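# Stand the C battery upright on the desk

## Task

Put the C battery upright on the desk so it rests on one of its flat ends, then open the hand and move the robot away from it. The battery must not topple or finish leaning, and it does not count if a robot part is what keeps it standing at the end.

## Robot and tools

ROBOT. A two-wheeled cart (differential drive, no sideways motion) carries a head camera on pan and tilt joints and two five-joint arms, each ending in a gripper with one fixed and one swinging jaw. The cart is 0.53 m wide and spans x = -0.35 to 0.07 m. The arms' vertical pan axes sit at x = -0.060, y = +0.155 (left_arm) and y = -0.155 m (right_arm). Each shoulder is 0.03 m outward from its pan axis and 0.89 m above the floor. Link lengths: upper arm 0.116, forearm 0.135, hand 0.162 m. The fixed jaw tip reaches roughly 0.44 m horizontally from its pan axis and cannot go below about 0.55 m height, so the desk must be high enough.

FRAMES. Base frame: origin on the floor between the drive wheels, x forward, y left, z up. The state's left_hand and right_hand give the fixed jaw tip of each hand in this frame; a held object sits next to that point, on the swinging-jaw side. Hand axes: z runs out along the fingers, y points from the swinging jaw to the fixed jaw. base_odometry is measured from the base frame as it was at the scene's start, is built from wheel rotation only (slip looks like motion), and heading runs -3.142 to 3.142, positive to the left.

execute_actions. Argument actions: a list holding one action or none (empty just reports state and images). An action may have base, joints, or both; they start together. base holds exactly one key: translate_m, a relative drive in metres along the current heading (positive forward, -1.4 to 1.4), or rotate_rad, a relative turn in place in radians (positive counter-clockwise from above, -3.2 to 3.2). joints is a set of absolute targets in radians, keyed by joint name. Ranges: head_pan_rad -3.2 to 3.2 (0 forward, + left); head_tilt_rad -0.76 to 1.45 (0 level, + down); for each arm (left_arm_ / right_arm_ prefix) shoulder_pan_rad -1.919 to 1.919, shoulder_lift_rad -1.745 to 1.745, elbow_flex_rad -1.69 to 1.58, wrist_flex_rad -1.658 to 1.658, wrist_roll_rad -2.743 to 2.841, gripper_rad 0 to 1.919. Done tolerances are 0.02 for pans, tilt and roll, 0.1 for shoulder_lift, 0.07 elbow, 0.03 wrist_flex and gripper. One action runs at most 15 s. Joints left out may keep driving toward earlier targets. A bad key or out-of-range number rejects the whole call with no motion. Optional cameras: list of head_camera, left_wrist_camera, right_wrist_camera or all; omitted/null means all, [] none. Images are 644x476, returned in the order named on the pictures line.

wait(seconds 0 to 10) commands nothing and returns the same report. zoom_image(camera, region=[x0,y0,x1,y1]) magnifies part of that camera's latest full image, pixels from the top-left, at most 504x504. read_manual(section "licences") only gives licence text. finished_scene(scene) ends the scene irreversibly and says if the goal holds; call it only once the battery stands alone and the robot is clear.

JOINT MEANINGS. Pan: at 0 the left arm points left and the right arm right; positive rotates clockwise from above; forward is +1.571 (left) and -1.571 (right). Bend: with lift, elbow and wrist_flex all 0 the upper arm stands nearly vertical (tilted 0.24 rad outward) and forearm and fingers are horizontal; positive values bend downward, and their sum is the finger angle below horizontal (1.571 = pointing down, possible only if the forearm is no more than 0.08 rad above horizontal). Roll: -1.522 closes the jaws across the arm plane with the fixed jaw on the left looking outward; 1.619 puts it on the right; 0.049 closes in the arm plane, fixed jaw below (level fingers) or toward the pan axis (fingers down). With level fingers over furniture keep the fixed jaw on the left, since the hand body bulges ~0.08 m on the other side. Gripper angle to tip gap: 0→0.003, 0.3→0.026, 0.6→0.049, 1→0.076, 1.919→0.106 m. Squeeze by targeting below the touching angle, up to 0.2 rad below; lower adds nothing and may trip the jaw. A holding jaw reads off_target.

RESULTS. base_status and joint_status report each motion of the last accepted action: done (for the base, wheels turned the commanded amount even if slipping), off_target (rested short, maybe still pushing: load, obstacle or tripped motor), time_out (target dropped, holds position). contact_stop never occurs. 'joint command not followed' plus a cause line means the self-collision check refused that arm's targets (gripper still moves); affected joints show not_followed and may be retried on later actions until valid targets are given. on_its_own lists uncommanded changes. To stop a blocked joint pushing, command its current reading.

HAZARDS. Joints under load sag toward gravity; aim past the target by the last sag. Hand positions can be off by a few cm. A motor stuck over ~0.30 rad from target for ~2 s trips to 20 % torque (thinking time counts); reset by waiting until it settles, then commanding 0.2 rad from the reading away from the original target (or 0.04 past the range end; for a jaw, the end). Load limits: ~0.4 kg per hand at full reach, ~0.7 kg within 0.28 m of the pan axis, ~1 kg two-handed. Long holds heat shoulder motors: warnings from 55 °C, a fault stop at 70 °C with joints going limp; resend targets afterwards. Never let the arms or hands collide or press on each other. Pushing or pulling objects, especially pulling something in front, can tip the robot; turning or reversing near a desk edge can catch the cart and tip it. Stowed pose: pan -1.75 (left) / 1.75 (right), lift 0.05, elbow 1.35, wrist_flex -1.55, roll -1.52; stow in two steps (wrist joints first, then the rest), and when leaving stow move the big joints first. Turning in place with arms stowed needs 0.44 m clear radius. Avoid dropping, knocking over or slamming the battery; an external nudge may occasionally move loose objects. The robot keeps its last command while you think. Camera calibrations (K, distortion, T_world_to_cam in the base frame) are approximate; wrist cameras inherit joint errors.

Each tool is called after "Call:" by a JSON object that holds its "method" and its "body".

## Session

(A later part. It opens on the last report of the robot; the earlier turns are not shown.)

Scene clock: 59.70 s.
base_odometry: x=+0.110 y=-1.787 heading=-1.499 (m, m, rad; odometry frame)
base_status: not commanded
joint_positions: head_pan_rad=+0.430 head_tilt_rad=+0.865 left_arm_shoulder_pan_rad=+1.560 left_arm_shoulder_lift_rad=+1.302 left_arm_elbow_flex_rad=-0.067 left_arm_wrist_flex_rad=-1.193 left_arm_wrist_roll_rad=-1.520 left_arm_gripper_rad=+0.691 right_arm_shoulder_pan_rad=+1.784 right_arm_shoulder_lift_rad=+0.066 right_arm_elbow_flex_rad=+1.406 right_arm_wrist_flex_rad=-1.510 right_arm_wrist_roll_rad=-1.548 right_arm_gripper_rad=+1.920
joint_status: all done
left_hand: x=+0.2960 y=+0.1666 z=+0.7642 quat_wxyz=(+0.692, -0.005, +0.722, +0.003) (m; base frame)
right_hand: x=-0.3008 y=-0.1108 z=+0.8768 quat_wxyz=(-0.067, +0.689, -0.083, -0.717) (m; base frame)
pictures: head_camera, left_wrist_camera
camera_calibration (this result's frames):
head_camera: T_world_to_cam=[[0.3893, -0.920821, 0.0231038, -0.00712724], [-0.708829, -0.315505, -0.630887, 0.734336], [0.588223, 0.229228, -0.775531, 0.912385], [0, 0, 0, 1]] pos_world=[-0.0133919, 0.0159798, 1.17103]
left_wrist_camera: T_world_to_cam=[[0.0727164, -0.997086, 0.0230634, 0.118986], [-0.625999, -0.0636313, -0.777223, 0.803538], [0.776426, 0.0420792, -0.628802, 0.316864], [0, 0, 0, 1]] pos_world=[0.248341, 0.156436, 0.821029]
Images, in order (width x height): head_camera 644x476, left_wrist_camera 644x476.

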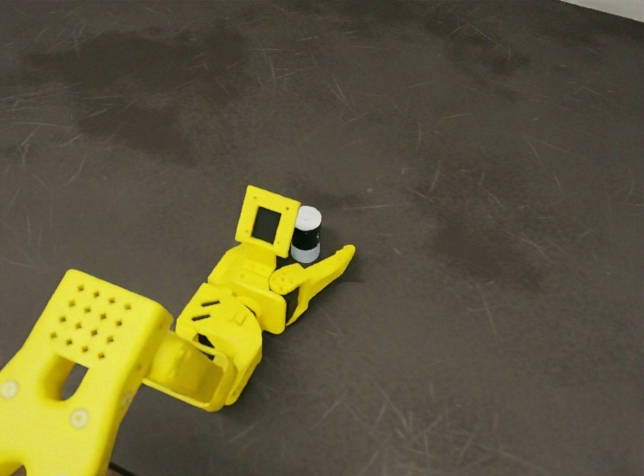

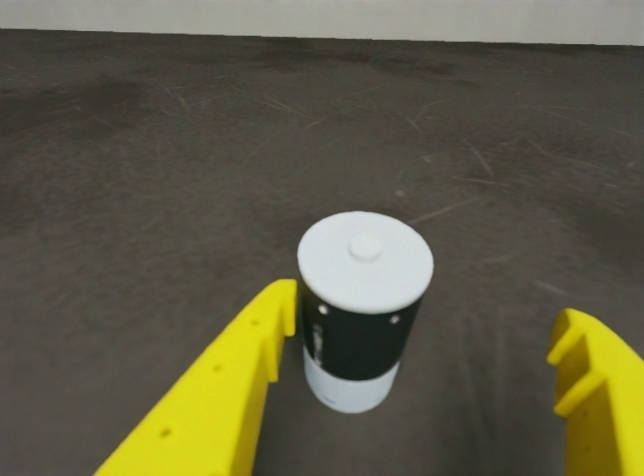

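Call:
{"method": "execute_actions", "body": {"actions": [{"base": {"translate_m": -0.25}, "joints": {"left_arm_shoulder_pan_rad": 1.52, "left_arm_shoulder_lift_rad": 0.5, "head_tilt_rad": 0.7, "head_pan_rad": 0.2}}], "cameras": ["head_camera", "left_wrist_camera"]}}

Scene clock: 62.47 s.
base_odometry: x=+0.092 y=-1.537 heading=-1.500 (m, m, rad; odometry frame)
base_status: done
joint_positions: head_pan_rad=+0.210 head_tilt_rad=+0.714 left_arm_shoulder_pan_rad=+1.529 left_arm_shoulder_lift_rad=+0.566 left_arm_elbow_flex_rad=-0.067 left_arm_wrist_flex_rad=-1.194 left_arm_wrist_roll_rad=-1.520 left_arm_gripper_rad=+0.692 right_arm_shoulder_pan_rad=+1.784 right_arm_shoulder_lift_rad=+0.066 right_arm_elbow_flex_rad=+1.406 right_arm_wrist_flex_rad=-1.510 right_arm_wrist_roll_rad=-1.548 right_arm_gripper_rad=+1.920
joint_status: all done
left_hand: x=+0.2981 y=+0.1776 z=+1.0168 quat_wxyz=(+0.906, -0.009, +0.424, +0.018) (m; base frame)
right_hand: x=-0.3008 y=-0.1108 z=+0.8768 quat_wxyz=(-0.067, +0.689, -0.083, -0.717) (m; base frame)
pictures: head_camera, left_wrist_camera
camera_calibration (this result's frames):
head_camera: T_world_to_cam=[[0.175897, -0.984238, 0.0183454, -0.0116802], [-0.659494, -0.131656, -0.74009, 0.862349], [0.73084, 0.118081, -0.672257, 0.800219], [0, 0, 0, 1]] pos_world=[-0.0140637, 0.00754617, 1.17638]
left_wrist_camera: T_world_to_cam=[[0.0716946, -0.9957, 0.0586707, 0.0878551], [0.0614689, -0.0542995, -0.996631, 1.01833], [0.995531, 0.0750594, 0.0573115, -0.295217], [0, 0, 0, 1]] pos_world=[0.225004, 0.164931, 1.02666]
Images, in order (width x height): head_camera 644x476, left_wrist_camera 644x476.

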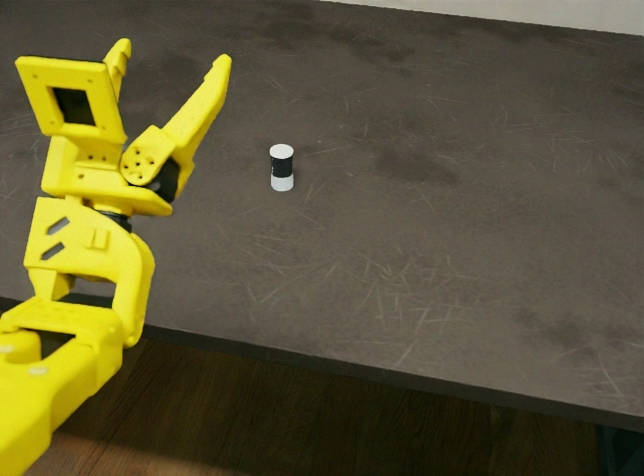

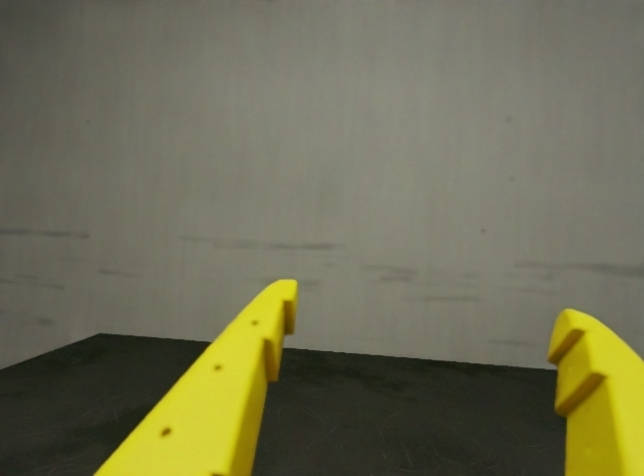

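The battery is standing on its flat end with the nub up, and the robot has backed clear.

Call:
{"method": "finished_scene", "body": {"scene": 1}}

The scene is finished: the task was done.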